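# Move a glass graduated cylinder from cart to bench

## Task

Pick a graduated cylinder off the cart's top tray and set it standing upright on the work surface of the bench that has shelves. Every other cylinder must still be standing at the end. No cylinder may tip over, reach the floor, drop more than a few centimetres or take a hard knock, because the glass breaks. Release the cylinder and move the gripper away from it. The robot must not fall over or be left tilted. The cylinder must stay in place without the robot supporting it.

## Robot and tools

ROBOT. A Hello Robot Stretch 4 with a single arm: an omni-wheel base, a lift that rides up a mast, an arm that telescopes straight forward, a wrist with yaw, pitch and roll joints, and a gripper with two fingers. It stands about 1.6 m tall, and no part of the base rim is more than 0.23 m from the base origin. Four cameras ride on the robot: head_camera (420x560), head_left_camera and head_right_camera (fisheye, 420x672), and wrist_camera (616x392). The supplied calibration is only approximate, and the wrist camera's pose gets less accurate the further the arm is extended. A loose object may occasionally get a brief push from outside.

FRAMES. Base frame: origin on the floor beneath the centre of the base, x pointing forward, y to the left, z up. hand_pose is reported in this frame. It is the midpoint between the fingers, 0.015 m back from their tips. With all wrist joints at 0, the hand's axes line up with the base frame's. The reported hand position can be a little wrong. The odometry frame is wherever the base frame was when the scene began.

execute_actions. Argument "actions": a list holding one action, or an empty list, which only returns state and images. Argument "cameras": camera names or ["all"]. Leaving it out or passing null gives all cameras, and [] gives none. An action holds "base", "joints", or both, plus optional "pace" and "contact_limits". Alternatively an action can be {"end_of_arm": "enable_torque"} by itself, which revives wrist or gripper motors that have switched off.
- base: give exactly one key. Each is an offset from where the base last reported itself, not a place to go to. translate_m moves straight ahead in metres, forward positive, range -2 to 2. strafe_m moves sideways in metres, left positive, range -2 to 2. rotate_rad turns on the spot in radians, counter-clockwise (left) positive, range -3.2 to 3.2.
- joints: an object keyed by joint name. Each value is an absolute target position, not an offset. lift_m 0 to 1.2 m. arm_m 0 to 0.55 m of extension. wrist_yaw_rad -1.134 to 4.276: 0 points forward, positive turns left, 3.14 is folded back, and above 3.4 the arm may block it. wrist_pitch_rad -1.117 to 4.259: 0 is level and 1.57 points straight down. wrist_roll_rad -1.117 to 4.259: at 0 the fingers sit level, and positive turns clockwise when viewed from behind. gripper_m 0 to 0.08 m, the opening between the fingers. A joint target outside its range is clipped and the result says so. Any other bad value or unknown key rejects the whole call.
- pace: "slow", "default", "fast" or "max". Base top speeds for these are 0.1, 0.3, 0.4 and 0.6 m/s, and turning is 1, 2, 3 and 4 rad/s. Once the lift is above 0.2 m these caps shrink, down to 0.3 m/s and 1 rad/s at full height.
- contact_limits: accepts only arm_m, from 0 (lightest touch) to 0.75 (firmest). The default is 0.5.
All motions in an action begin together. No action may last more than 15 s. Any joint or the base left out of an action might still be driving toward an earlier target, and the status fields won't reveal this. If a result reports a stop, the rest of the tool calls in that reply are skipped.

wait: seconds from 0 to 10. Nothing new is commanded while it runs. It returns the same state and images as an empty action.
zoom_image: camera name and region [x0, y0, x1, y1] in pixels of that camera's latest full image, with (0,0) at the top left. The region may be at most 504x504.
finished_scene: pass the current scene's number. This ends the scene permanently, so only call it once the cylinder stands on its own and the gripper has moved clear.

RESULT LINES. base_status and joint_status report how each motion ended. "done" means it reached the target; for the base it only means the wheels turned the full amount. "off_target" means it stopped short and may still be pushing. "contact_stop_at_<key>" means it was blocked; the lift, arm or wheels involved then go slack, so a slack lift can sag under load and slack wheels can drift. "limit_stop_at_<name>" means a built-in limit stopped the motion. "limit_stop_at_tilt" means the lean passed 6 degrees; the lift, arm and wheels then go slack and ignore commands until the lean eases. "limit_stop_at_own_body" means self-collision was prevented; you can still move away from the body. "torque_fault" means a wrist or gripper motor went limp and will ignore commands until enable_torque is sent. on_its_own lists what the robot did without being commanded; its "held at" value is the target being held. lidar_m gives 12 distances in metres in 30-degree sectors: the first straight ahead, then counter-clockwise (4th left, 7th behind, 10th right). "-" means nothing was seen, or something is closer than 0.25 m. The lidar misses glass and thin legs. wrist_depth_mm is a 7x7 grid of depths, 100 to 2000 mm, starting at the top left. It omits glass and does include the robot's own body. base_odometry counts wheel turns only. If turned_by_wheels and turned_by_imu differ by more than about 0.1 rad, there was slip or a collision. base_tilt is in degrees, with forward and right positive, and carries an offset of up to about 1.5 degrees. motor_effort is a percentage with a sign, and the value in brackets is the peak. A holding load pushes the wrist_pitch effort away from 0. For wheel_0 to wheel_2, positive efforts turn the base right.

GRIPPING. Close to a gripper_m value smaller than the cylinder's width. Once the fingers make contact, they squeeze only slightly beyond that point. After a grip, "off_target" means something is between the fingers. "done" usually means the fingers are empty, though a thin or lightly held object can still read "done". If the gripper effort stays more than about 50 away from 0, the motor faults and may let go.

CAUTIONS. The cylinders are glass: move slowly around them, use a low arm contact limit, and lower each one gently until it rests on the surface before opening the fingers. Don't disturb the other cylinders on the tray. Avoid driving or turning with the arm extended past 0.2 m while holding more than 1 kg, and avoid steady pushing with the gripper held high; both can tip the robot. Don't press the gripper into things with base or arm motions, since that causes wrist torque faults. With the wrist pitched up (below -0.2) and rolled, self-collision stops become likely. To unfold the wrist at the start, send lift_m 0.4 together with wrist_yaw_rad 0. The robot keeps running while you compose each reply, and less motion time is better.

Each tool is called after "Emit:" as name(argument=value, ...) on one line, values as JSON.

## Session

Emit:
execute_actions(actions=[])

Scene clock: 0.00 s.
base_odometry: x=+0.000 y=+0.000 heading=+0.000 (m, m, rad; odometry frame)
turned_by_wheels: +0.000 (rad since the last result)
turned_by_imu: +0.000 (rad since the last result)
base_tilt: forward=+0.1 right=-0.5 (deg)
lidar_m: 1.79 1.82 1.98 1.14 1.15 1.41 1.72 1.68 2.21 1.93 1.58 2.41
base_status: not commanded
joint_positions: lift_m=+0.274 arm_m=-0.001 wrist_yaw_rad=+3.146 wrist_pitch_rad=-0.010 wrist_roll_rad=-0.014 gripper_m=+0.040
joint_status: not commanded
motor_effort: lift_m=+18 arm_m=+0 wrist_yaw_rad=-1 wrist_pitch_rad=-8 wrist_roll_rad=+0 gripper_m=-1 wheel_0=+0 wheel_1=+0 wheel_2=+0 (%)
hand_pose: x=-0.0434 y=+0.0865 z=+0.4547 quat_wxyz=(-0.002, +0.005, -0.007, +1.000) (m; base frame)
wrist_depth_mm: - 139 268 - - - 1921 / - 119 147 - - - 1661 / - 117 146 - - - 1336 / - 131 181 - - - 1336 / 201 - - - - - 1336 / 220 1756 1756 1708 1618 1576 1336 / 220 1205 106 1138 125 - 1078
pictures: head_camera, head_left_camera, head_right_camera, wrist_camera
Images, in order (width x height): head_camera 420x560, head_left_camera 420x672, head_right_camera 420x672, wrist_camera 616x392.

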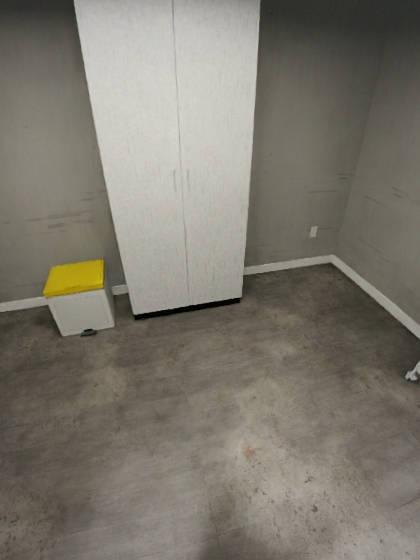

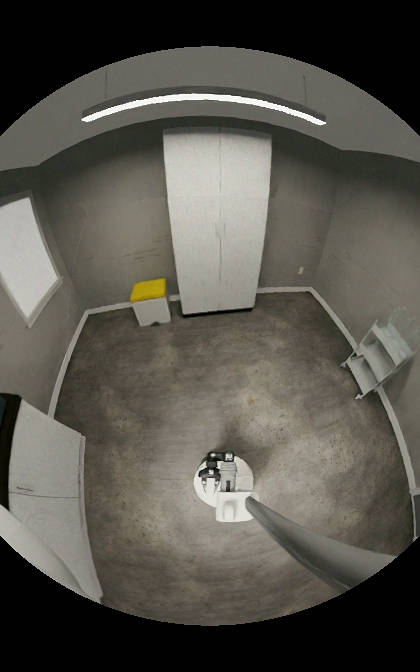

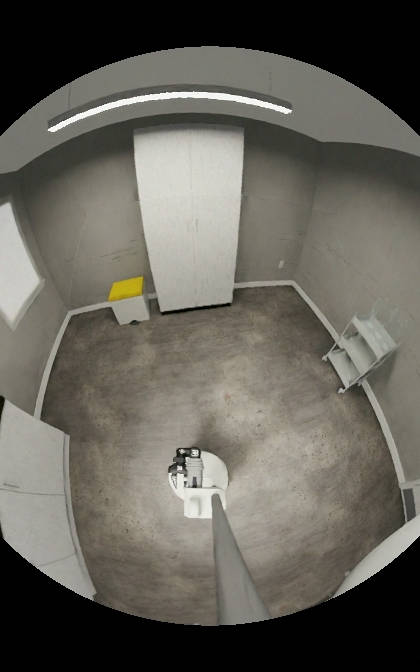

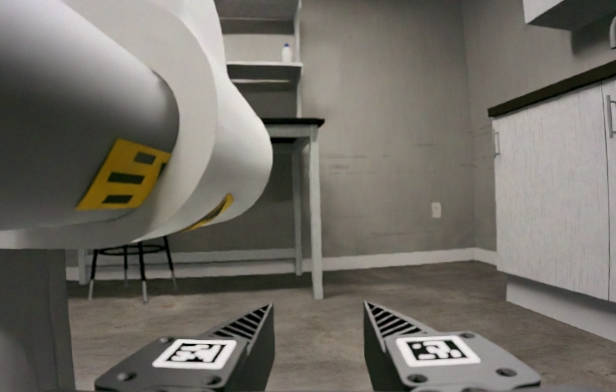

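Cart at front right; bench behind.

Emit:
execute_actions(actions=[{"base":{"rotate_rad":-0.95},"joints":{"lift_m":0.8,"wrist_yaw_rad":0,"gripper_m":0.08}}])

Scene clock: 4.90 s.
base_odometry: x=+0.000 y=+0.000 heading=-0.950 (m, m, rad; odometry frame)
turned_by_wheels: -0.950 (rad since the last result)
turned_by_imu: -0.963 (rad since the last result)
base_tilt: forward=+0.1 right=-0.6 (deg)
lidar_m: 1.56 1.94 1.79 1.85 1.89 1.14 1.17 1.53 1.67 1.70 2.14 1.89
base_status: done
joint_positions: lift_m=+0.800 arm_m=-0.001 wrist_yaw_rad=+0.000 wrist_pitch_rad=-0.010 wrist_roll_rad=-0.014 gripper_m=+0.080
joint_status: all done
motor_effort: lift_m=+22(23) arm_m=+0(0) wrist_yaw_rad=-2(6) wrist_pitch_rad=-7(8) wrist_roll_rad=+0(1) gripper_m=+1(4) wheel_0=+0(6) wheel_1=-1(5) wheel_2=-2(7) (%)
hand_pose: x=+0.3823 y=-0.0874 z=+0.9801 quat_wxyz=(+1.000, -0.007, -0.005, +0.000) (m; base frame)
wrist_depth_mm: - - - 1983 1756 1576 1430 / - - - 1921 1756 1537 1430 / - - - 1983 1661 1576 1397 / - - - 1983 1756 1499 1464 / - - - 1921 1756 1618 1430 / - - - 1921 1336 1499 1464 / - - 146 1921 1366 - -
pictures: head_camera, head_left_camera, head_right_camera, wrist_camera
camera_calibration (this result's frames):
wrist_camera: T_world_to_cam=[[0.013029, -0.99982, -0.0138211, -0.0783444], [0.0109346, 0.0139639, -0.999843, 1.03623], [0.999855, 0.0128758, 0.0111146, -0.24287], [0, 0, 0, 1]] pos_world=[0.232525, -0.0896729, 1.03768]
Images, in order (width x height): head_camera 420x560, head_left_camera 420x672, head_right_camera 420x672, wrist_camera 616x392.

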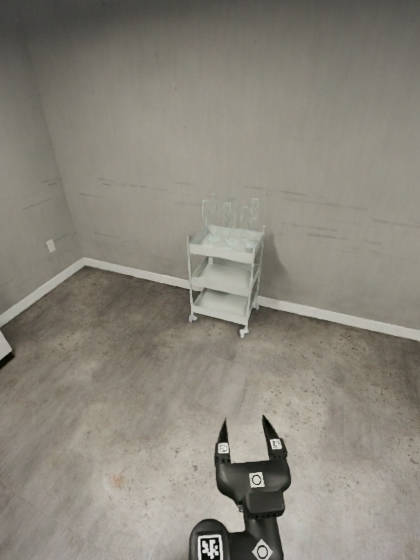

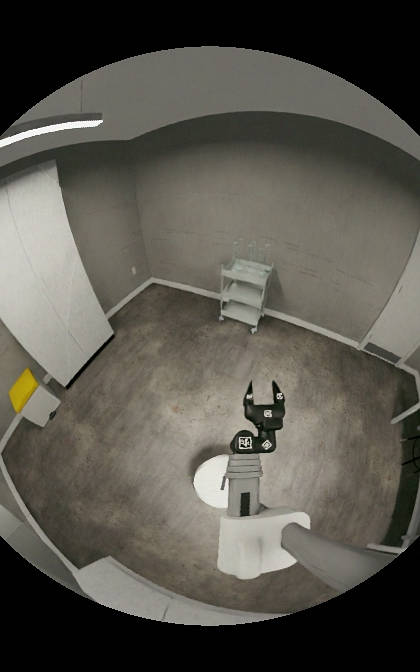

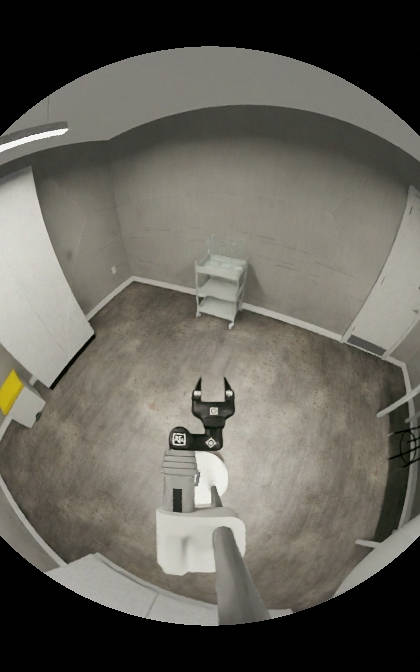

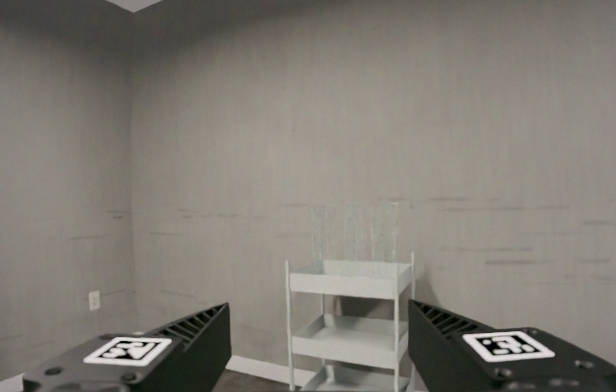

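Emit:
execute_actions(actions=[{"base":{"translate_m":0.8},"joints":{"lift_m":0.7},"pace":"fast"}], cameras=["head_camera","wrist_camera"])

Scene clock: 8.53 s.
base_odometry: x=+0.465 y=-0.651 heading=-0.950 (m, m, rad; odometry frame)
turned_by_wheels: +0.000 (rad since the last result)
turned_by_imu: +0.000 (rad since the last result)
base_tilt: forward=+0.1 right=-0.6 (deg)
lidar_m: 0.81 1.66 1.46 1.48 1.91 1.86 1.93 2.19 2.00 1.94 1.32 0.80
base_status: done
joint_positions: lift_m=+0.700 arm_m=-0.001 wrist_yaw_rad=+0.000 wrist_pitch_rad=-0.010 wrist_roll_rad=-0.014 gripper_m=+0.080
joint_status: all done
motor_effort: lift_m=+14(19) arm_m=+0(0) wrist_yaw_rad=+0(1) wrist_pitch_rad=-7(8) wrist_roll_rad=-1(2) gripper_m=+1(1) wheel_0=+0(3) wheel_1=+0(5) wheel_2=+1(11) (%)
hand_pose: x=+0.3823 y=-0.0874 z=+0.8807 quat_wxyz=(+1.000, -0.007, -0.005, +0.000) (m; base frame)
wrist_depth_mm: 1756 1464 1281 1118 991 904 809 / 1756 1499 1308 1118 1008 904 831 / 1661 1537 1281 1138 991 917 831 / 1661 1464 1229 1118 991 904 831 / 1661 1499 1281 1160 1025 904 831 / 1708 1464 1255 842 866 809 831 / - - 145 1098 574 - -
pictures: head_camera, wrist_camera
camera_calibration (this result's frames):
wrist_camera: T_world_to_cam=[[0.0128887, -0.999821, -0.0138207, -0.0796942], [0.0109718, 0.0139624, -0.999842, 0.936878], [0.999857, 0.0127351, 0.0111498, -0.241797], [0, 0, 0, 1]] pos_world=[0.23251, -0.0896818, 0.938325]
Images, in order (width x height): head_camera 420x560, wrist_camera 616x392.

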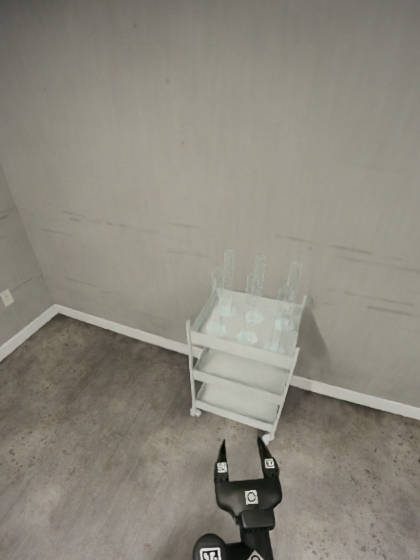

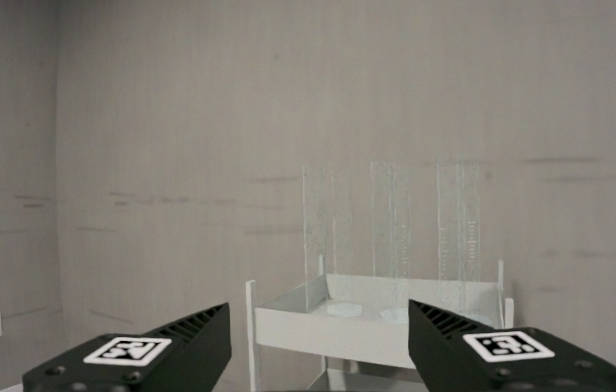

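Emit:
execute_actions(actions=[{"joints":{"arm_m":0.4}}], cameras=["head_camera","wrist_camera"])

Scene clock: 11.07 s.
base_odometry: x=+0.465 y=-0.651 heading=-0.950 (m, m, rad; odometry frame)
turned_by_wheels: +0.000 (rad since the last result)
turned_by_imu: +0.000 (rad since the last result)
base_tilt: forward=+0.0 right=-0.6 (deg)
lidar_m: 0.81 1.62 1.45 1.49 1.91 1.87 1.94 2.20 1.99 1.90 1.36 0.79
base_status: not commanded
joint_positions: lift_m=+0.700 arm_m=+0.399 wrist_yaw_rad=+0.000 wrist_pitch_rad=-0.010 wrist_roll_rad=-0.014 gripper_m=+0.080
joint_status: all done
motor_effort: lift_m=+14(15) arm_m=+7(7) wrist_yaw_rad=-1(1) wrist_pitch_rad=-8(7) wrist_roll_rad=+0(1) gripper_m=+1(1) wheel_0=+0(0) wheel_1=+0(0) wheel_2=+1(1) (%)
hand_pose: x=+0.7823 y=-0.0874 z=+0.8807 quat_wxyz=(+1.000, -0.007, -0.005, +0.000) (m; base frame)
wrist_depth_mm: 1118 960 820 723 634 569 530 / 1118 931 820 732 640 574 530 / 1118 946 809 715 634 574 530 / 1098 946 831 715 647 580 530 / 1118 960 809 732 640 574 530 / 1160 976 788 732 634 559 530 / - - 145 554 535 - -
pictures: head_camera, wrist_camera
camera_calibration (this result's frames):
wrist_camera: T_world_to_cam=[[0.0129384, -0.999821, -0.013821, -0.084878], [0.0109619, 0.0139632, -0.999842, 0.932495], [0.999856, 0.0127849, 0.0111406, -0.64175], [0, 0, 0, 1]] pos_world=[0.632534, -0.0896787, 0.938324]
Images, in order (width x height): head_camera 420x560, wrist_camera 616x392.

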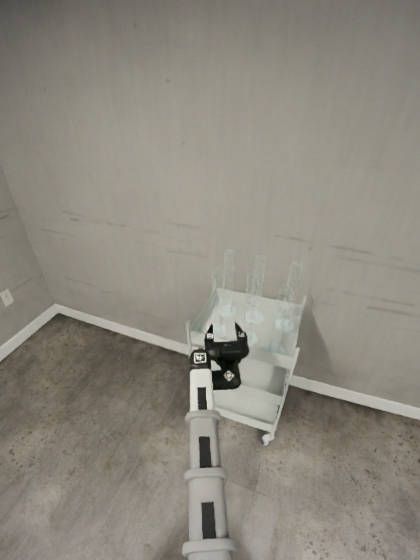

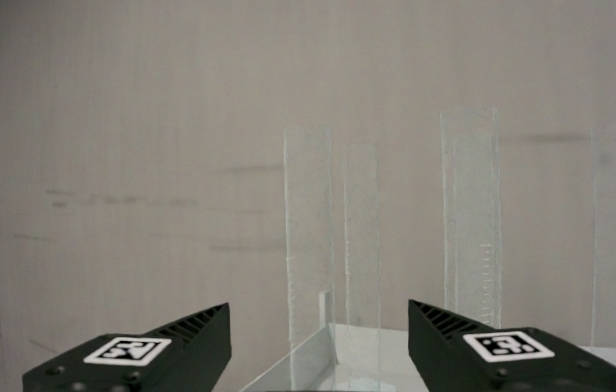

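Emit:
execute_actions(actions=[{"joints":{"arm_m":0.52},"pace":"slow"}], cameras=["head_camera","wrist_camera"])

Scene clock: 13.63 s.
base_odometry: x=+0.465 y=-0.651 heading=-0.950 (m, m, rad; odometry frame)
turned_by_wheels: +0.000 (rad since the last result)
turned_by_imu: +0.000 (rad since the last result)
base_tilt: forward=+0.1 right=-0.5 (deg)
lidar_m: 0.82 1.63 1.44 1.49 1.92 1.88 1.93 2.17 1.98 1.92 1.32 0.80
base_status: not commanded
joint_positions: lift_m=+0.700 arm_m=+0.519 wrist_yaw_rad=+0.000 wrist_pitch_rad=-0.010 wrist_roll_rad=-0.014 gripper_m=+0.080
joint_status: all done
motor_effort: lift_m=+15(14) arm_m=+7(8) wrist_yaw_rad=-1(2) wrist_pitch_rad=-8(7) wrist_roll_rad=-2(2) gripper_m=+1(1) wheel_0=+0(0) wheel_1=+0(0) wheel_2=+1(1) (%)
hand_pose: x=+0.9023 y=-0.0874 z=+0.8807 quat_wxyz=(+1.000, -0.007, -0.005, +0.000) (m; base frame)
wrist_depth_mm: 917 798 676 591 530 480 445 / 931 798 676 597 535 480 442 / 931 788 668 597 535 484 442 / 946 778 676 597 539 480 445 / 931 788 691 609 544 484 445 / 946 809 661 603 535 469 442 / - - 145 609 439 - -
pictures: head_camera, wrist_camera
camera_calibration (this result's frames):
wrist_camera: T_world_to_cam=[[0.0128291, -0.999822, -0.013821, -0.0863551], [0.0109635, 0.0139619, -0.999842, 0.931178], [0.999858, 0.0126755, 0.0111407, -0.761722], [0, 0, 0, 1]] pos_world=[0.752513, -0.0896856, 0.938324]
Images, in order (width x height): head_camera 420x560, wrist_camera 616x392.

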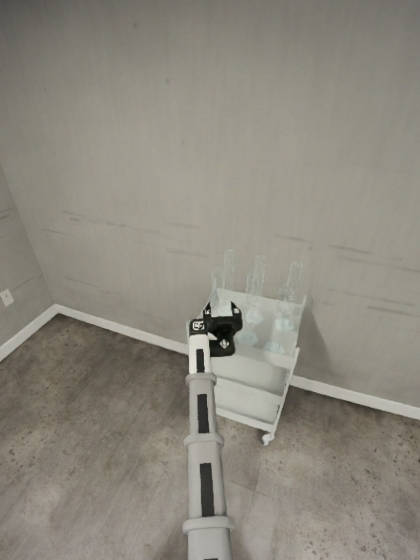

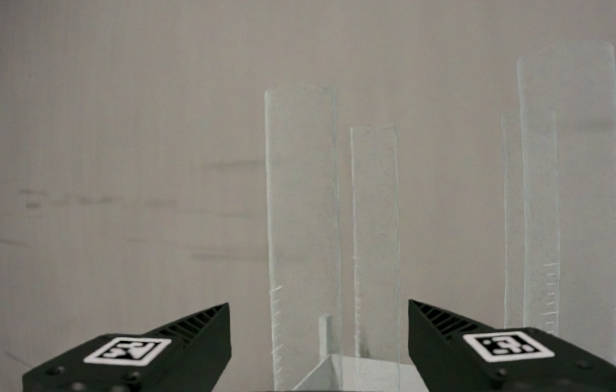

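Emit:
execute_actions(actions=[{"base":{"translate_m":0.045},"pace":"slow"}], cameras=["wrist_camera"])

Emit:
execute_actions(actions=[{"joints":{"gripper_m":0.025}}], cameras=["wrist_camera"])

Emit:
execute_actions(actions=[{"joints":{"lift_m":0.98}}], cameras=["head_camera","wrist_camera"])

Scene clock: 15.77 s.
base_odometry: x=+0.491 y=-0.687 heading=-0.950 (m, m, rad; odometry frame)
turned_by_wheels: +0.000 (rad since the last result)
turned_by_imu: +0.000 (rad since the last result)
base_tilt: forward=+0.2 right=-0.6 (deg)
lidar_m: 0.77 1.59 1.44 1.47 1.85 1.94 1.98 2.22 2.01 1.87 1.26 0.77
base_status: done
joint_positions: lift_m=+0.700 arm_m=+0.519 wrist_yaw_rad=+0.000 wrist_pitch_rad=-0.010 wrist_roll_rad=-0.014 gripper_m=+0.080
joint_status: not commanded
motor_effort: lift_m=+14(14) arm_m=+7(7) wrist_yaw_rad=-1(0) wrist_pitch_rad=-8(8) wrist_roll_rad=-2(0) gripper_m=+1(1) wheel_0=+2(4) wheel_1=+2(1) wheel_2=-2(4) (%)
hand_pose: x=+0.9023 y=-0.0874 z=+0.8807 quat_wxyz=(+1.000, -0.007, -0.005, +0.000) (m; base frame)
wrist_depth_mm: 866 741 634 544 488 439 407 / 866 732 627 554 492 442 410 / 854 732 634 554 496 442 407 / 866 741 621 554 492 445 407 / 878 741 627 564 492 449 410 / 866 732 609 559 492 433 413 / - - 145 559 492 - -
pictures: wrist_camera
camera_calibration (this result's frames):
wrist_camera: T_world_to_cam=[[0.0128288, -0.999822, -0.0138209, -0.0863552], [0.0109634, 0.0139619, -0.999842, 0.931178], [0.999858, 0.0126753, 0.0111406, -0.761745], [0, 0, 0, 1]] pos_world=[0.752535, -0.0896856, 0.938324]
Images, in order (width x height): wrist_camera 616x392.

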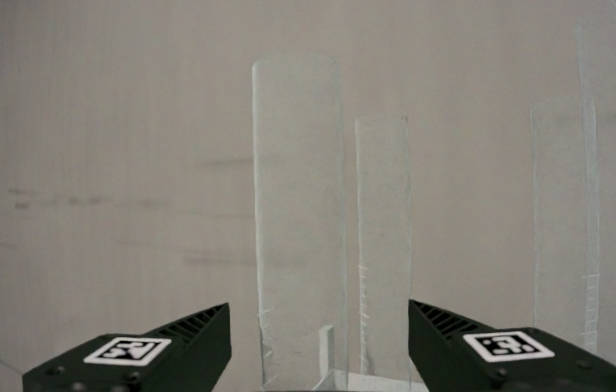

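Scene clock: 16.93 s.
base_odometry: x=+0.491 y=-0.687 heading=-0.950 (m, m, rad; odometry frame)
turned_by_wheels: +0.000 (rad since the last result)
turned_by_imu: +0.000 (rad since the last result)
base_tilt: forward=+0.1 right=-0.7 (deg)
lidar_m: 0.79 1.59 1.42 1.47 1.90 1.90 1.97 2.24 2.00 1.88 1.31 0.76
base_status: not commanded
joint_positions: lift_m=+0.700 arm_m=+0.519 wrist_yaw_rad=+0.000 wrist_pitch_rad=-0.010 wrist_roll_rad=-0.014 gripper_m=+0.025
joint_status: all done
motor_effort: lift_m=+14(14) arm_m=+7(7) wrist_yaw_rad=-1(2) wrist_pitch_rad=-8(8) wrist_roll_rad=-1(2) gripper_m=-4(3) wheel_0=+2(2) wheel_1=+2(2) wheel_2=-2(2) (%)
hand_pose: x=+0.9024 y=-0.0874 z=+0.8807 quat_wxyz=(+1.000, -0.007, -0.005, +0.000) (m; base frame)
wrist_depth_mm: 866 732 621 554 484 442 407 / 878 741 627 549 492 442 410 / 866 732 621 554 492 445 413 / 878 723 621 554 496 445 404 / 878 732 627 554 496 445 410 / 878 741 621 539 477 442 413 / 866 778 - 427 104 433 413
pictures: wrist_camera
camera_calibration (this result's frames):
wrist_camera: T_world_to_cam=[[0.0129878, -0.99982, -0.0138216, -0.0864644], [0.0109726, 0.0139644, -0.999842, 0.931172], [0.999855, 0.0128341, 0.011152, -0.761754], [0, 0, 0, 1]] pos_world=[0.752549, -0.0896756, 0.938325]
Images, in order (width x height): wrist_camera 616x392.

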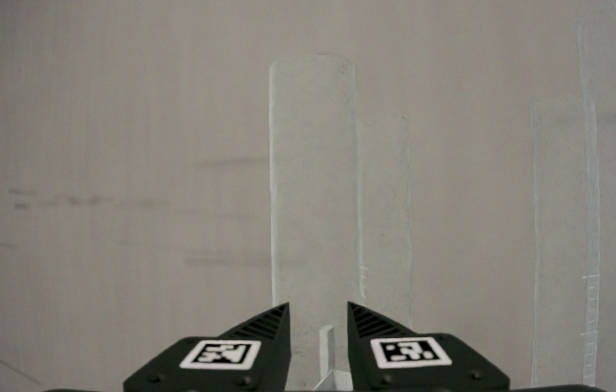

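Scene clock: 19.13 s.
base_odometry: x=+0.491 y=-0.687 heading=-0.950 (m, m, rad; odometry frame)
turned_by_wheels: +0.000 (rad since the last result)
turned_by_imu: +0.000 (rad since the last result)
base_tilt: forward=+0.1 right=-0.6 (deg)
lidar_m: 0.78 1.58 1.43 1.45 1.91 1.91 1.98 2.21 2.00 1.90 1.28 0.76
base_status: not commanded
joint_positions: lift_m=+0.980 arm_m=+0.519 wrist_yaw_rad=+0.000 wrist_pitch_rad=-0.010 wrist_roll_rad=-0.014 gripper_m=+0.025
joint_status: all done
motor_effort: lift_m=+22(22) arm_m=+7(7) wrist_yaw_rad=+0(2) wrist_pitch_rad=-8(8) wrist_roll_rad=-1(1) gripper_m=-4(4) wheel_0=+2(2) wheel_1=+2(2) wheel_2=-2(2) (%)
hand_pose: x=+0.9024 y=-0.0874 z=+1.1601 quat_wxyz=(+1.000, -0.007, -0.005, +0.000) (m; base frame)
wrist_depth_mm: 866 732 627 549 492 439 407 / 878 723 627 554 496 442 407 / 866 715 621 559 492 445 407 / 866 723 627 559 492 445 410 / 854 732 634 549 488 445 407 / 878 750 627 549 477 445 410 / 866 768 - 535 104 433 410
pictures: head_camera, wrist_camera
camera_calibration (this result's frames):
wrist_camera: T_world_to_cam=[[0.0129833, -0.99982, -0.013821, -0.0826005], [0.0109393, 0.0139634, -0.999843, 1.21052], [0.999856, 0.0128301, 0.0111187, -0.764833], [0, 0, 0, 1]] pos_world=[0.752553, -0.0896758, 1.21769]
Images, in order (width x height): head_camera 420x560, wrist_camera 616x392.

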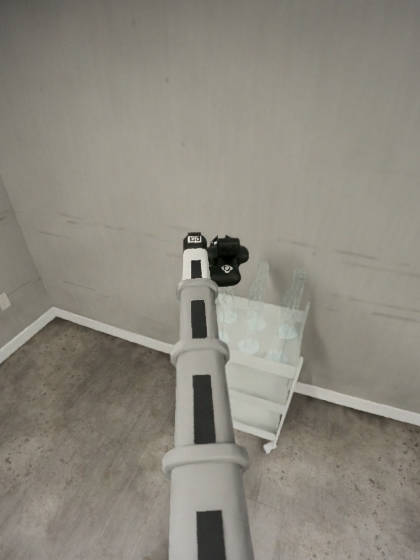

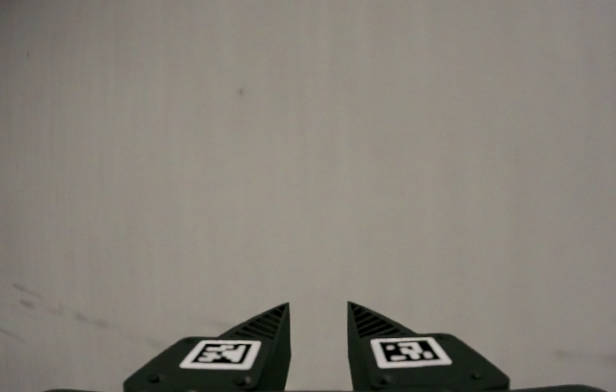

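Emit:
execute_actions(actions=[{"joints":{"lift_m":0.7,"gripper_m":0.08}}], cameras=["wrist_camera"])

Emit:
execute_actions(actions=[{"joints":{"arm_m":0.55},"base":{"translate_m":0.01},"pace":"slow"}], cameras=["wrist_camera"])

Emit:
execute_actions(actions=[{"joints":{"gripper_m":0.02}}], cameras=["wrist_camera"])

Scene clock: 21.53 s.
base_odometry: x=+0.491 y=-0.687 heading=-0.950 (m, m, rad; odometry frame)
turned_by_wheels: +0.000 (rad since the last result)
turned_by_imu: +0.000 (rad since the last result)
base_tilt: forward=+0.2 right=-0.6 (deg)
lidar_m: 0.79 1.59 1.44 1.47 1.88 1.93 1.97 2.23 2.01 1.87 1.29 0.75
base_status: not commanded
joint_positions: lift_m=+0.700 arm_m=+0.519 wrist_yaw_rad=+0.000 wrist_pitch_rad=-0.010 wrist_roll_rad=-0.014 gripper_m=+0.080
joint_status: all done
motor_effort: lift_m=+14(21) arm_m=+7(7) wrist_yaw_rad=-1(2) wrist_pitch_rad=-8(7) wrist_roll_rad=-1(2) gripper_m=+2(2) wheel_0=+2(2) wheel_1=+2(2) wheel_2=-2(2) (%)
hand_pose: x=+0.9024 y=-0.0874 z=+0.8807 quat_wxyz=(+1.000, -0.007, -0.005, +0.000) (m; base frame)
wrist_depth_mm: 866 750 634 549 488 439 407 / 866 732 621 544 500 439 410 / 866 723 627 549 492 439 410 / 866 715 627 549 492 445 413 / 854 732 627 554 492 445 407 / 878 741 609 549 492 430 415 / - - 145 554 496 - -
pictures: wrist_camera
camera_calibration (this result's frames):
wrist_camera: T_world_to_cam=[[0.0129838, -0.99982, -0.0138208, -0.0864617], [0.0109393, 0.0139632, -0.999843, 0.931236], [0.999856, 0.0128305, 0.0111186, -0.76173], [0, 0, 0, 1]] pos_world=[0.752556, -0.0896758, 0.938364]
Images, in order (width x height): wrist_camera 616x392.

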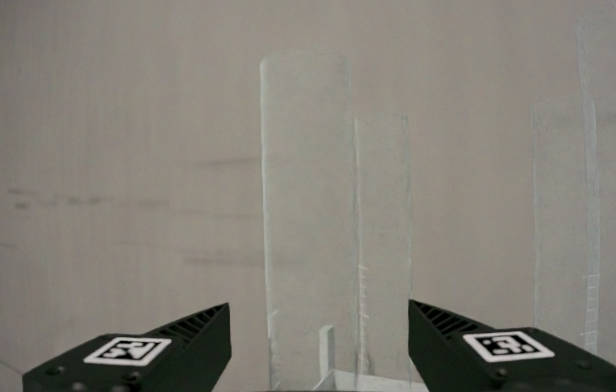

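Scene clock: 22.90 s.
base_odometry: x=+0.497 y=-0.695 heading=-0.950 (m, m, rad; odometry frame)
turned_by_wheels: +0.000 (rad since the last result)
turned_by_imu: +0.000 (rad since the last result)
base_tilt: forward=+0.1 right=-0.7 (deg)
lidar_m: 0.77 1.58 1.44 1.46 1.91 1.92 1.98 2.22 2.01 1.85 1.29 0.74
base_status: done
joint_positions: lift_m=+0.700 arm_m=+0.547 wrist_yaw_rad=+0.000 wrist_pitch_rad=-0.010 wrist_roll_rad=-0.014 gripper_m=+0.080
joint_status: all done
joint sent to its limit — the command would take arm_m past its upper limit, so that joint was sent only as far as its limit.
motor_effort: lift_m=+14(14) arm_m=+7(7) wrist_yaw_rad=-1(2) wrist_pitch_rad=-8(8) wrist_roll_rad=-1(1) gripper_m=+2(1) wheel_0=+1(2) wheel_1=+1(3) wheel_2=+0(1) (%)
hand_pose: x=+0.9310 y=-0.0874 z=+0.8807 quat_wxyz=(+1.000, -0.007, -0.005, +0.000) (m; base frame)
wrist_depth_mm: 798 683 580 512 452 413 377 / 798 683 585 517 459 410 382 / 798 676 585 512 462 413 384 / 798 676 580 512 459 413 379 / 798 691 585 512 466 413 384 / 820 691 564 517 462 404 387 / - - 145 517 459 - -
pictures: wrist_camera
camera_calibration (this result's frames):
wrist_camera: T_world_to_cam=[[0.0129245, -0.999821, -0.0138208, -0.0867913], [0.0109402, 0.0139625, -0.999843, 0.930922], [0.999857, 0.0127713, 0.0111187, -0.790393], [0, 0, 0, 1]] pos_world=[0.781217, -0.0896795, 0.938364]
Images, in order (width x height): wrist_camera 616x392.

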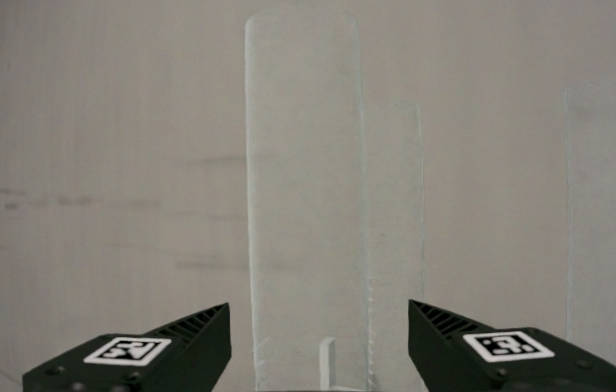

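Scene clock: 24.03 s.
base_odometry: x=+0.497 y=-0.695 heading=-0.950 (m, m, rad; odometry frame)
turned_by_wheels: +0.000 (rad since the last result)
turned_by_imu: +0.000 (rad since the last result)
base_tilt: forward=+0.1 right=-0.7 (deg)
lidar_m: 0.77 1.57 1.43 1.47 1.88 1.91 1.99 2.22 1.99 1.86 1.28 0.74
base_status: not commanded
joint_positions: lift_m=+0.700 arm_m=+0.547 wrist_yaw_rad=+0.000 wrist_pitch_rad=-0.010 wrist_roll_rad=-0.014 gripper_m=+0.041
joint_status: gripper_m off_target (ended at +0.041, target +0.020)
on_its_own: gripper_m is held at +0.036, not at your +0.020, by its contact guard: the fingers met something
motor_effort: lift_m=+14(14) arm_m=+7(7) wrist_yaw_rad=-2(3) wrist_pitch_rad=-8(8) wrist_roll_rad=-1(1) gripper_m=-40(51) wheel_0=+1(2) wheel_1=+1(1) wheel_2=+0(1) (%)
hand_pose: x=+0.9311 y=-0.0874 z=+0.8807 quat_wxyz=(+1.000, -0.007, -0.005, +0.000) (m; base frame)
wrist_depth_mm: 788 676 580 508 459 404 379 / 798 691 580 508 455 410 382 / 809 691 580 512 459 413 379 / 798 676 580 512 459 415 382 / 831 676 591 517 459 415 382 / 809 691 585 517 445 413 382 / 809 715 108 512 132 - 384
pictures: wrist_camera
camera_calibration (this result's frames):
wrist_camera: T_world_to_cam=[[0.0130767, -0.99982, -0.01374, -0.086972], [0.0109291, 0.0138833, -0.999844, 0.930924], [0.999855, 0.0129245, 0.0111087, -0.790403], [0, 0, 0, 1]] pos_world=[0.781251, -0.0896651, 0.938364]
Images, in order (width x height): wrist_camera 616x392.

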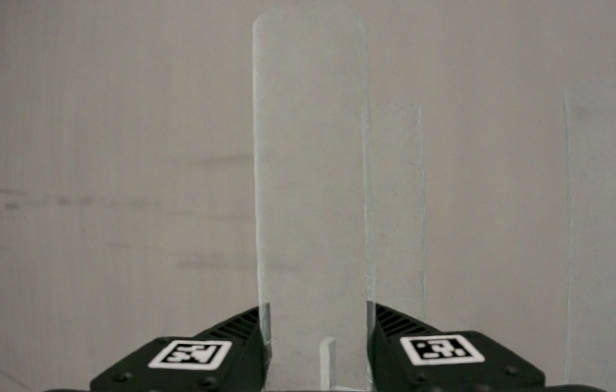

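Gripped. Lift, retract, turn.

Emit:
execute_actions(actions=[{"joints":{"lift_m":0.82}}], cameras=[])

Emit:
execute_actions(actions=[{"joints":{"arm_m":0.0}}], cameras=[])

Emit:
execute_actions(actions=[{"base":{"rotate_rad":-1.9},"joints":{"lift_m":1.0},"pace":"slow"}])

Scene clock: 35.00 s.
base_odometry: x=+0.497 y=-0.695 heading=-0.950 (m, m, rad; odometry frame)
turned_by_wheels: +0.000 (rad since the last result)
turned_by_imu: +0.000 (rad since the last result)
base_tilt: forward=+0.0 right=-0.6 (deg)
lidar_m: 0.77 1.56 1.42 1.47 1.89 1.93 1.99 2.24 1.99 1.88 1.24 0.74
base_status: not commanded
joint_positions: lift_m=+0.820 arm_m=+0.547 wrist_yaw_rad=+0.000 wrist_pitch_rad=-0.009 wrist_roll_rad=-0.014 gripper_m=+0.041
joint_status: all done
on_its_own: gripper_m is held at +0.036, not at your +0.020, by its contact guard: the fingers met something
motor_effort: lift_m=+23(23) arm_m=+7(7) wrist_yaw_rad=-1(2) wrist_pitch_rad=-12(13) wrist_roll_rad=-1(1) gripper_m=-41(40) wheel_0=+1(1) wheel_1=+1(1) wheel_2=+0(0) (%)
hand_pose: x=+0.9311 y=-0.0874 z=+0.9997 quat_wxyz=(+1.000, -0.007, -0.004, +0.000) (m; base frame)
wrist_depth_mm: 778 676 574 512 455 410 379 / 798 676 574 512 459 410 382 / 809 676 585 512 459 410 382 / 809 683 580 512 459 413 384 / 798 676 580 512 466 418 382 / 809 691 585 517 442 415 384 / 809 715 108 508 131 - 384
pictures: none
No camera images: the call's "cameras" was empty. Leave "cameras" out to get every camera's image.

Scene clock: 37.67 s.
base_odometry: x=+0.497 y=-0.695 heading=-0.950 (m, m, rad; odometry frame)
turned_by_wheels: +0.000 (rad since the last result)
turned_by_imu: +0.000 (rad since the last result)
base_tilt: forward=+0.1 right=-0.7 (deg)
lidar_m: 0.38 1.55 1.41 1.47 1.90 1.93 1.97 2.23 2.01 1.87 1.26 0.74
base_status: not commanded
joint_positions: lift_m=+0.820 arm_m=+0.001 wrist_yaw_rad=+0.000 wrist_pitch_rad=-0.009 wrist_roll_rad=-0.014 gripper_m=+0.041
joint_status: all done
on_its_own: gripper_m is held at +0.036, not at your +0.020, by its contact guard: the fingers met something
motor_effort: lift_m=+23(22) arm_m=-7(8) wrist_yaw_rad=+0(2) wrist_pitch_rad=-13(13) wrist_roll_rad=+0(1) gripper_m=-40(40) wheel_0=+1(1) wheel_1=+1(1) wheel_2=+0(0) (%)
hand_pose: x=+0.3848 y=-0.0875 z=+0.9996 quat_wxyz=(+1.000, -0.007, -0.004, +0.000) (m; base frame)
wrist_depth_mm: 1708 1430 1205 1078 931 854 788 / 1618 1430 1205 1060 960 866 788 / 1576 1366 1205 1078 960 854 788 / 1661 1397 1205 1078 946 866 788 / 1618 1397 1229 1078 960 866 788 / 1661 1430 1229 1078 931 866 798 / 1661 1464 107 831 131 - 778
pictures: none
No camera images: the call's "cameras" was empty. Leave "cameras" out to get every camera's image.

Scene clock: 40.83 s.
base_odometry: x=+0.497 y=-0.695 heading=-2.850 (m, m, rad; odometry frame)
turned_by_wheels: -1.900 (rad since the last result)
turned_by_imu: -1.925 (rad since the last result)
base_tilt: forward=+0.1 right=-0.7 (deg)
lidar_m: 2.01 1.55 1.21 0.76 0.82 1.89 1.44 1.55 2.62 1.93 2.09 2.07
base_status: done
joint_positions: lift_m=+1.000 arm_m=+0.001 wrist_yaw_rad=+0.000 wrist_pitch_rad=-0.009 wrist_roll_rad=-0.014 gripper_m=+0.041
joint_status: all done
on_its_own: gripper_m is held at +0.036, not at your +0.020, by its contact guard: the fingers met something
motor_effort: lift_m=+23(24) arm_m=-7(7) wrist_yaw_rad=+0(2) wrist_pitch_rad=-13(12) wrist_roll_rad=-2(1) gripper_m=-40(40) wheel_0=+0(4) wheel_1=+0(2) wheel_2=+1(4) (%)
hand_pose: x=+0.3848 y=-0.0874 z=+1.1796 quat_wxyz=(+1.000, -0.007, -0.004, +0.000) (m; base frame)
wrist_depth_mm: 1499 - - - - - - / 1537 - - - - - - / 1464 - - - - - - / 1499 - - - - - - / 1464 - - - - - - / 1464 - - - - - - / 1464 1756 107 - 132 - -
pictures: head_camera, head_left_camera, head_right_camera, wrist_camera
camera_calibration (this result's frames):
wrist_camera: T_world_to_cam=[[0.0126373, -0.999826, -0.0137516, -0.075628], [0.00919776, 0.0138684, -0.999862, 1.23643], [0.999878, 0.0125091, 0.00937142, -0.245538], [0, 0, 0, 1]] pos_world=[0.235091, -0.0896906, 1.23752]
Images, in order (width x height): head_camera 420x560, head_left_camera 420x672, head_right_camera 420x672, wrist_camera 616x392.

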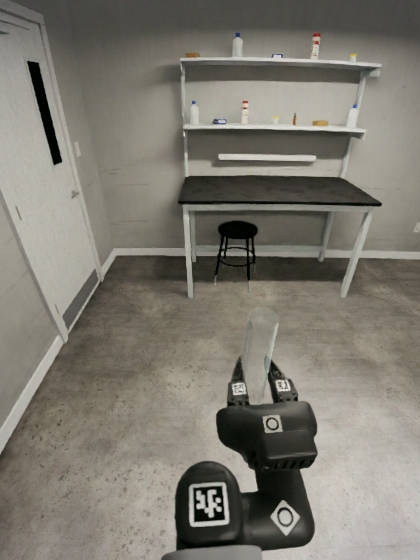

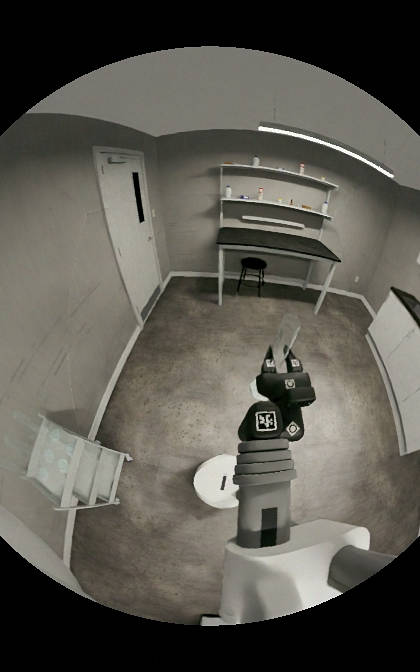

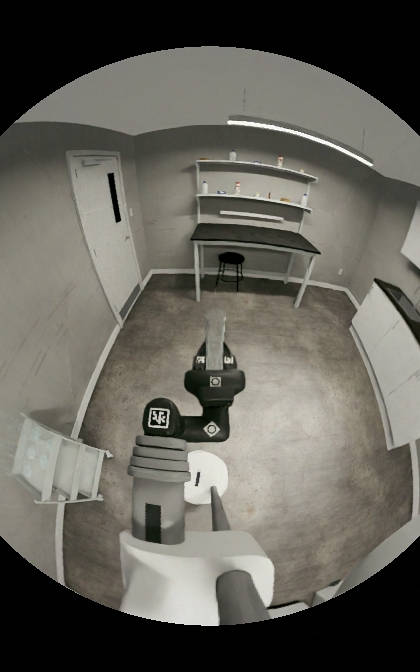

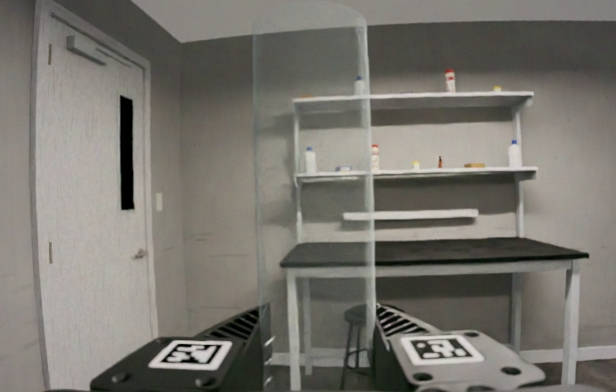

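Emit:
execute_actions(actions=[{"base":{"rotate_rad":-0.2},"pace":"slow"}], cameras=[])

Emit:
execute_actions(actions=[{"base":{"translate_m":1.5}}], cameras=["head_camera","wrist_camera"])

Scene clock: 42.17 s.
base_odometry: x=+0.497 y=-0.695 heading=-3.050 (m, m, rad; odometry frame)
turned_by_wheels: -0.200 (rad since the last result)
turned_by_imu: -0.203 (rad since the last result)
base_tilt: forward=+0.2 right=-0.6 (deg)
lidar_m: 2.00 1.90 1.29 0.74 0.79 1.55 1.42 1.46 1.87 1.94 1.94 2.19
base_status: done
joint_positions: lift_m=+1.000 arm_m=+0.001 wrist_yaw_rad=+0.000 wrist_pitch_rad=-0.009 wrist_roll_rad=-0.014 gripper_m=+0.041
joint_status: not commanded
on_its_own: gripper_m is held at +0.036, not at your +0.020, by its contact guard: the fingers met something
motor_effort: lift_m=+23(23) arm_m=-7(7) wrist_yaw_rad=-1(0) wrist_pitch_rad=-13(12) wrist_roll_rad=-1(0) gripper_m=-41(40) wheel_0=+1(2) wheel_1=+0(4) wheel_2=+1(3) (%)
hand_pose: x=+0.3848 y=-0.0874 z=+1.1796 quat_wxyz=(+1.000, -0.007, -0.004, +0.000) (m; base frame)
wrist_depth_mm: - - - - - - - / 1983 - - - - - - / - - - - - - - / - - - - - - - / - - - - - - - / 1921 - - - - - - / - - 108 - 132 - -
pictures: none
No camera images: the call's "cameras" was empty. Leave "cameras" out to get every camera's image.

Scene clock: 48.63 s.
base_odometry: x=-0.996 y=-0.834 heading=-3.049 (m, m, rad; odometry frame)
turned_by_wheels: +0.000 (rad since the last result)
turned_by_imu: +0.000 (rad since the last result)
base_tilt: forward=+0.2 right=-0.6 (deg)
lidar_m: 0.51 0.52 0.67 1.30 1.35 1.72 2.94 3.00 1.92 1.76 0.88 0.58
base_status: done
joint_positions: lift_m=+1.000 arm_m=+0.001 wrist_yaw_rad=+0.000 wrist_pitch_rad=-0.009 wrist_roll_rad=-0.014 gripper_m=+0.041
joint_status: not commanded
on_its_own: gripper_m is held at +0.036, not at your +0.020, by its contact guard: the fingers met something
motor_effort: lift_m=+22(23) arm_m=-7(7) wrist_yaw_rad=-1(1) wrist_pitch_rad=-13(13) wrist_roll_rad=+0(1) gripper_m=-41(40) wheel_0=+1(5) wheel_1=+1(4) wheel_2=+1(9) (%)
hand_pose: x=+0.3848 y=-0.0874 z=+1.1797 quat_wxyz=(+1.000, -0.007, -0.004, +0.000) (m; base frame)
wrist_depth_mm: 1025 1078 1098 1118 1160 1160 1160 / 1060 1060 1098 1138 1138 1182 1160 / 842 891 946 1118 1138 1160 1060 / 1060 1098 1098 1118 1138 1160 1182 / 1042 1098 1078 1118 1138 1182 1182 / 1078 1078 1118 1042 991 960 917 / 723 732 107 683 131 - 661
pictures: head_camera, wrist_camera
camera_calibration (this result's frames):
wrist_camera: T_world_to_cam=[[0.0128819, -0.999822, -0.0137514, -0.0756693], [0.00919421, 0.0138704, -0.999862, 1.23646], [0.999875, 0.0127537, 0.00937125, -0.245499], [0, 0, 0, 1]] pos_world=[0.235075, -0.0896752, 1.23755]
Images, in order (width x height): head_camera 420x560, wrist_camera 616x392.

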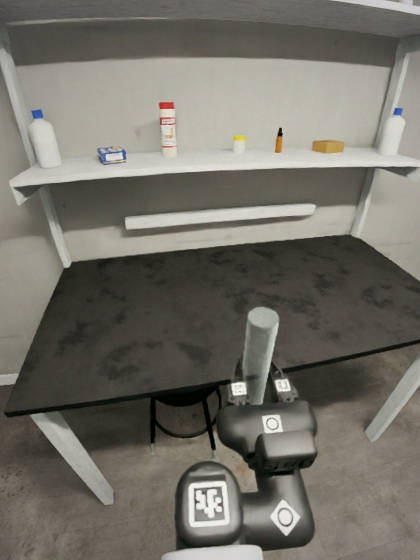

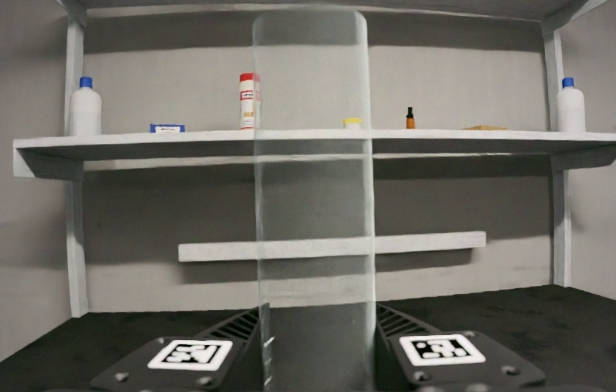

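Emit:
execute_actions(actions=[{"joints":{"arm_m":0.3,"lift_m":0.93}}], cameras=["head_camera"])

Emit:
execute_actions(actions=[{"joints":{"lift_m":0.9},"pace":"slow"}], cameras=["head_camera"])

Scene clock: 50.77 s.
base_odometry: x=-0.996 y=-0.834 heading=-3.049 (m, m, rad; odometry frame)
turned_by_wheels: +0.000 (rad since the last result)
turned_by_imu: +0.000 (rad since the last result)
base_tilt: forward=+0.0 right=-0.5 (deg)
lidar_m: 0.49 0.52 0.68 1.31 1.38 1.72 2.93 2.99 1.91 1.74 0.88 0.56
base_status: not commanded
joint_positions: lift_m=+0.930 arm_m=+0.299 wrist_yaw_rad=+0.000 wrist_pitch_rad=-0.010 wrist_roll_rad=-0.014 gripper_m=+0.041
joint_status: all done
on_its_own: gripper_m is held at +0.036, not at your +0.020, by its contact guard: the fingers met something
motor_effort: lift_m=+14(22) arm_m=+7(8) wrist_yaw_rad=-1(1) wrist_pitch_rad=-10(17) wrist_roll_rad=-1(1) gripper_m=-40(41) wheel_0=+1(1) wheel_1=+1(1) wheel_2=+0(1) (%)
hand_pose: x=+0.6823 y=-0.0874 z=+1.1105 quat_wxyz=(+1.000, -0.007, -0.005, +0.000) (m; base frame)
wrist_depth_mm: 778 798 539 647 831 842 866 / 544 574 603 615 621 621 609 / 798 809 809 820 842 866 878 / 798 798 820 831 831 854 891 / 788 788 798 820 842 854 866 / 788 798 809 820 788 768 723 / 569 574 108 544 132 - 517
pictures: head_camera
Images, in order (width x height): head_camera 420x560.

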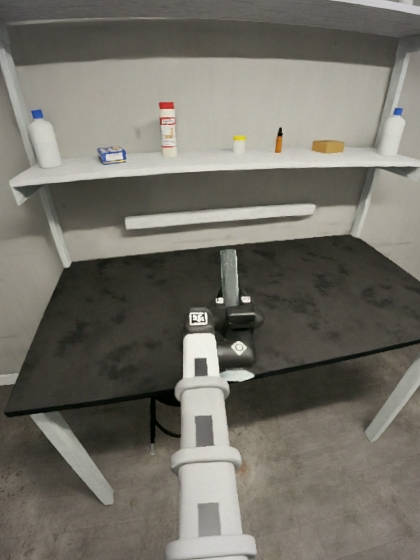

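Scene clock: 51.83 s.
base_odometry: x=-0.996 y=-0.834 heading=-3.049 (m, m, rad; odometry frame)
turned_by_wheels: +0.000 (rad since the last result)
turned_by_imu: +0.000 (rad since the last result)
base_tilt: forward=+0.2 right=-0.6 (deg)
lidar_m: 0.49 0.53 0.67 1.31 1.35 1.71 2.93 2.99 1.89 1.76 0.88 0.56
base_status: not commanded
joint_positions: lift_m=+0.900 arm_m=+0.299 wrist_yaw_rad=+0.000 wrist_pitch_rad=-0.008 wrist_roll_rad=-0.014 gripper_m=+0.041
joint_status: all done
on_its_own: gripper_m is held at +0.036, not at your +0.020, by its contact guard: the fingers met something
motor_effort: lift_m=+14(15) arm_m=+7(7) wrist_yaw_rad=+0(0) wrist_pitch_rad=-14(14) wrist_roll_rad=+0(1) gripper_m=-41(40) wheel_0=+1(1) wheel_1=+1(1) wheel_2=+0(0) (%)
hand_pose: x=+0.6824 y=-0.0875 z=+1.0803 quat_wxyz=(+1.000, -0.007, -0.004, +0.000) (m; base frame)
wrist_depth_mm: 452 477 480 496 517 544 544 / 634 676 707 732 741 732 723 / 778 798 798 809 854 866 866 / 788 809 809 820 842 842 878 / 788 788 809 809 842 866 866 / 699 715 715 723 683 668 621 / 492 500 107 469 132 - 452
pictures: head_camera
Images, in order (width x height): head_camera 420x560.

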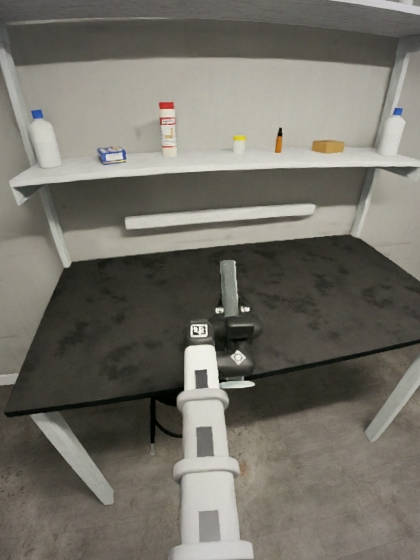

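Emit:
zoom_image(camera="head_camera", region=[160, 250, 320, 420])

Region (160, 250, 320, 420) of head_camera's 420x560 image, scaled by 2.965, with more detail than that image has; it fills the left 474 columns of this view, and the rest is white.

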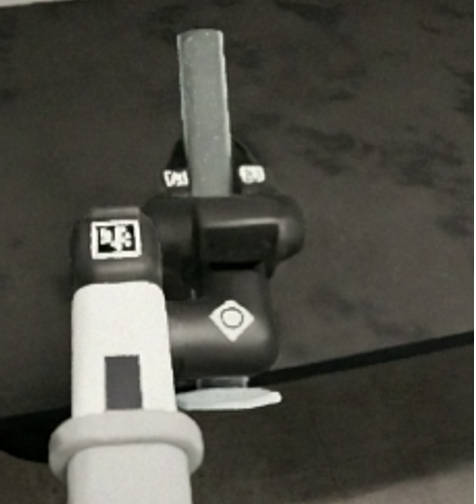

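Emit:
execute_actions(actions=[{"joints":{"lift_m":1.05},"pace":"slow"}], cameras=["head_camera","wrist_camera","head_right_camera"])

Scene clock: 54.20 s.
base_odometry: x=-0.996 y=-0.834 heading=-3.049 (m, m, rad; odometry frame)
turned_by_wheels: +0.000 (rad since the last result)
turned_by_imu: +0.000 (rad since the last result)
base_tilt: forward=+0.1 right=-0.5 (deg)
lidar_m: 0.49 0.52 0.67 1.32 1.36 1.72 2.95 3.01 1.94 1.77 0.86 0.57
base_status: not commanded
joint_positions: lift_m=+1.050 arm_m=+0.299 wrist_yaw_rad=+0.000 wrist_pitch_rad=-0.009 wrist_roll_rad=-0.014 gripper_m=+0.041
joint_status: all done
on_its_own: gripper_m is held at +0.036, not at your +0.020, by its contact guard: the fingers met something
motor_effort: lift_m=+23(24) arm_m=+7(7) wrist_yaw_rad=+0(0) wrist_pitch_rad=-11(15) wrist_roll_rad=-1(1) gripper_m=-40(40) wheel_0=+1(1) wheel_1=+1(1) wheel_2=+0(0) (%)
hand_pose: x=+0.6824 y=-0.0875 z=+1.2297 quat_wxyz=(+1.000, -0.007, -0.004, +0.000) (m; base frame)
wrist_depth_mm: 778 798 820 831 842 854 878 / 788 798 798 820 854 854 878 / 574 634 554 580 615 634 668 / 778 798 809 831 854 866 866 / 788 798 798 842 842 842 866 / 778 798 715 820 741 878 866 / 778 788 108 820 132 - 750
pictures: head_camera, head_right_camera, wrist_camera
camera_calibration (this result's frames):
wrist_camera: T_world_to_cam=[[0.0125833, -0.999827, -0.0137198, -0.0787152], [0.00958865, 0.0138409, -0.999858, 1.28347], [0.999875, 0.01245, 0.00976116, -0.544032], [0, 0, 0, 1]] pos_world=[0.532647, -0.0896927, 1.28752]
Images, in order (width x height): head_camera 420x560, head_right_camera 420x672, wrist_camera 616x392.

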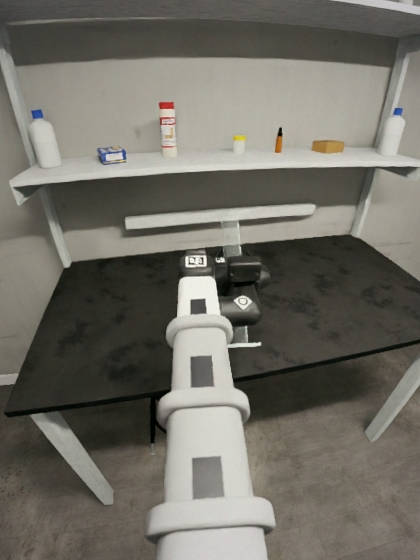

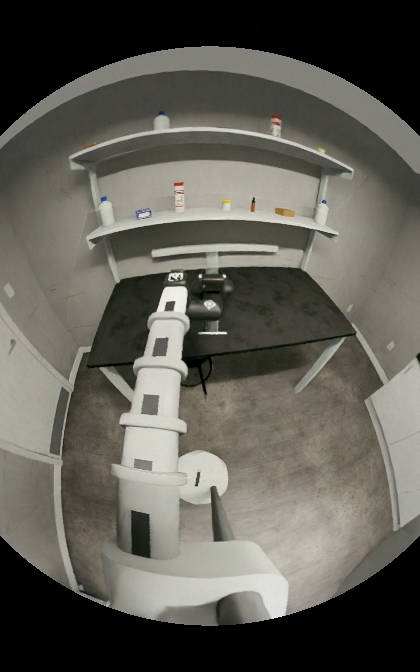

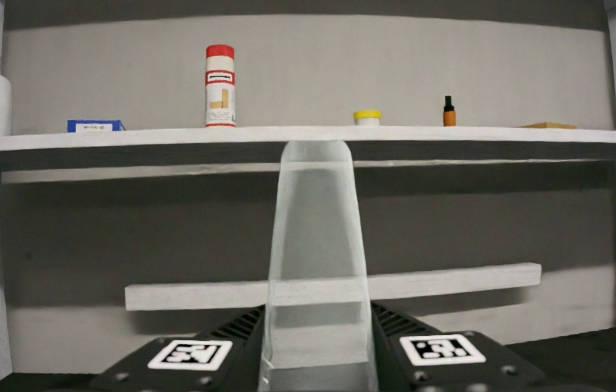

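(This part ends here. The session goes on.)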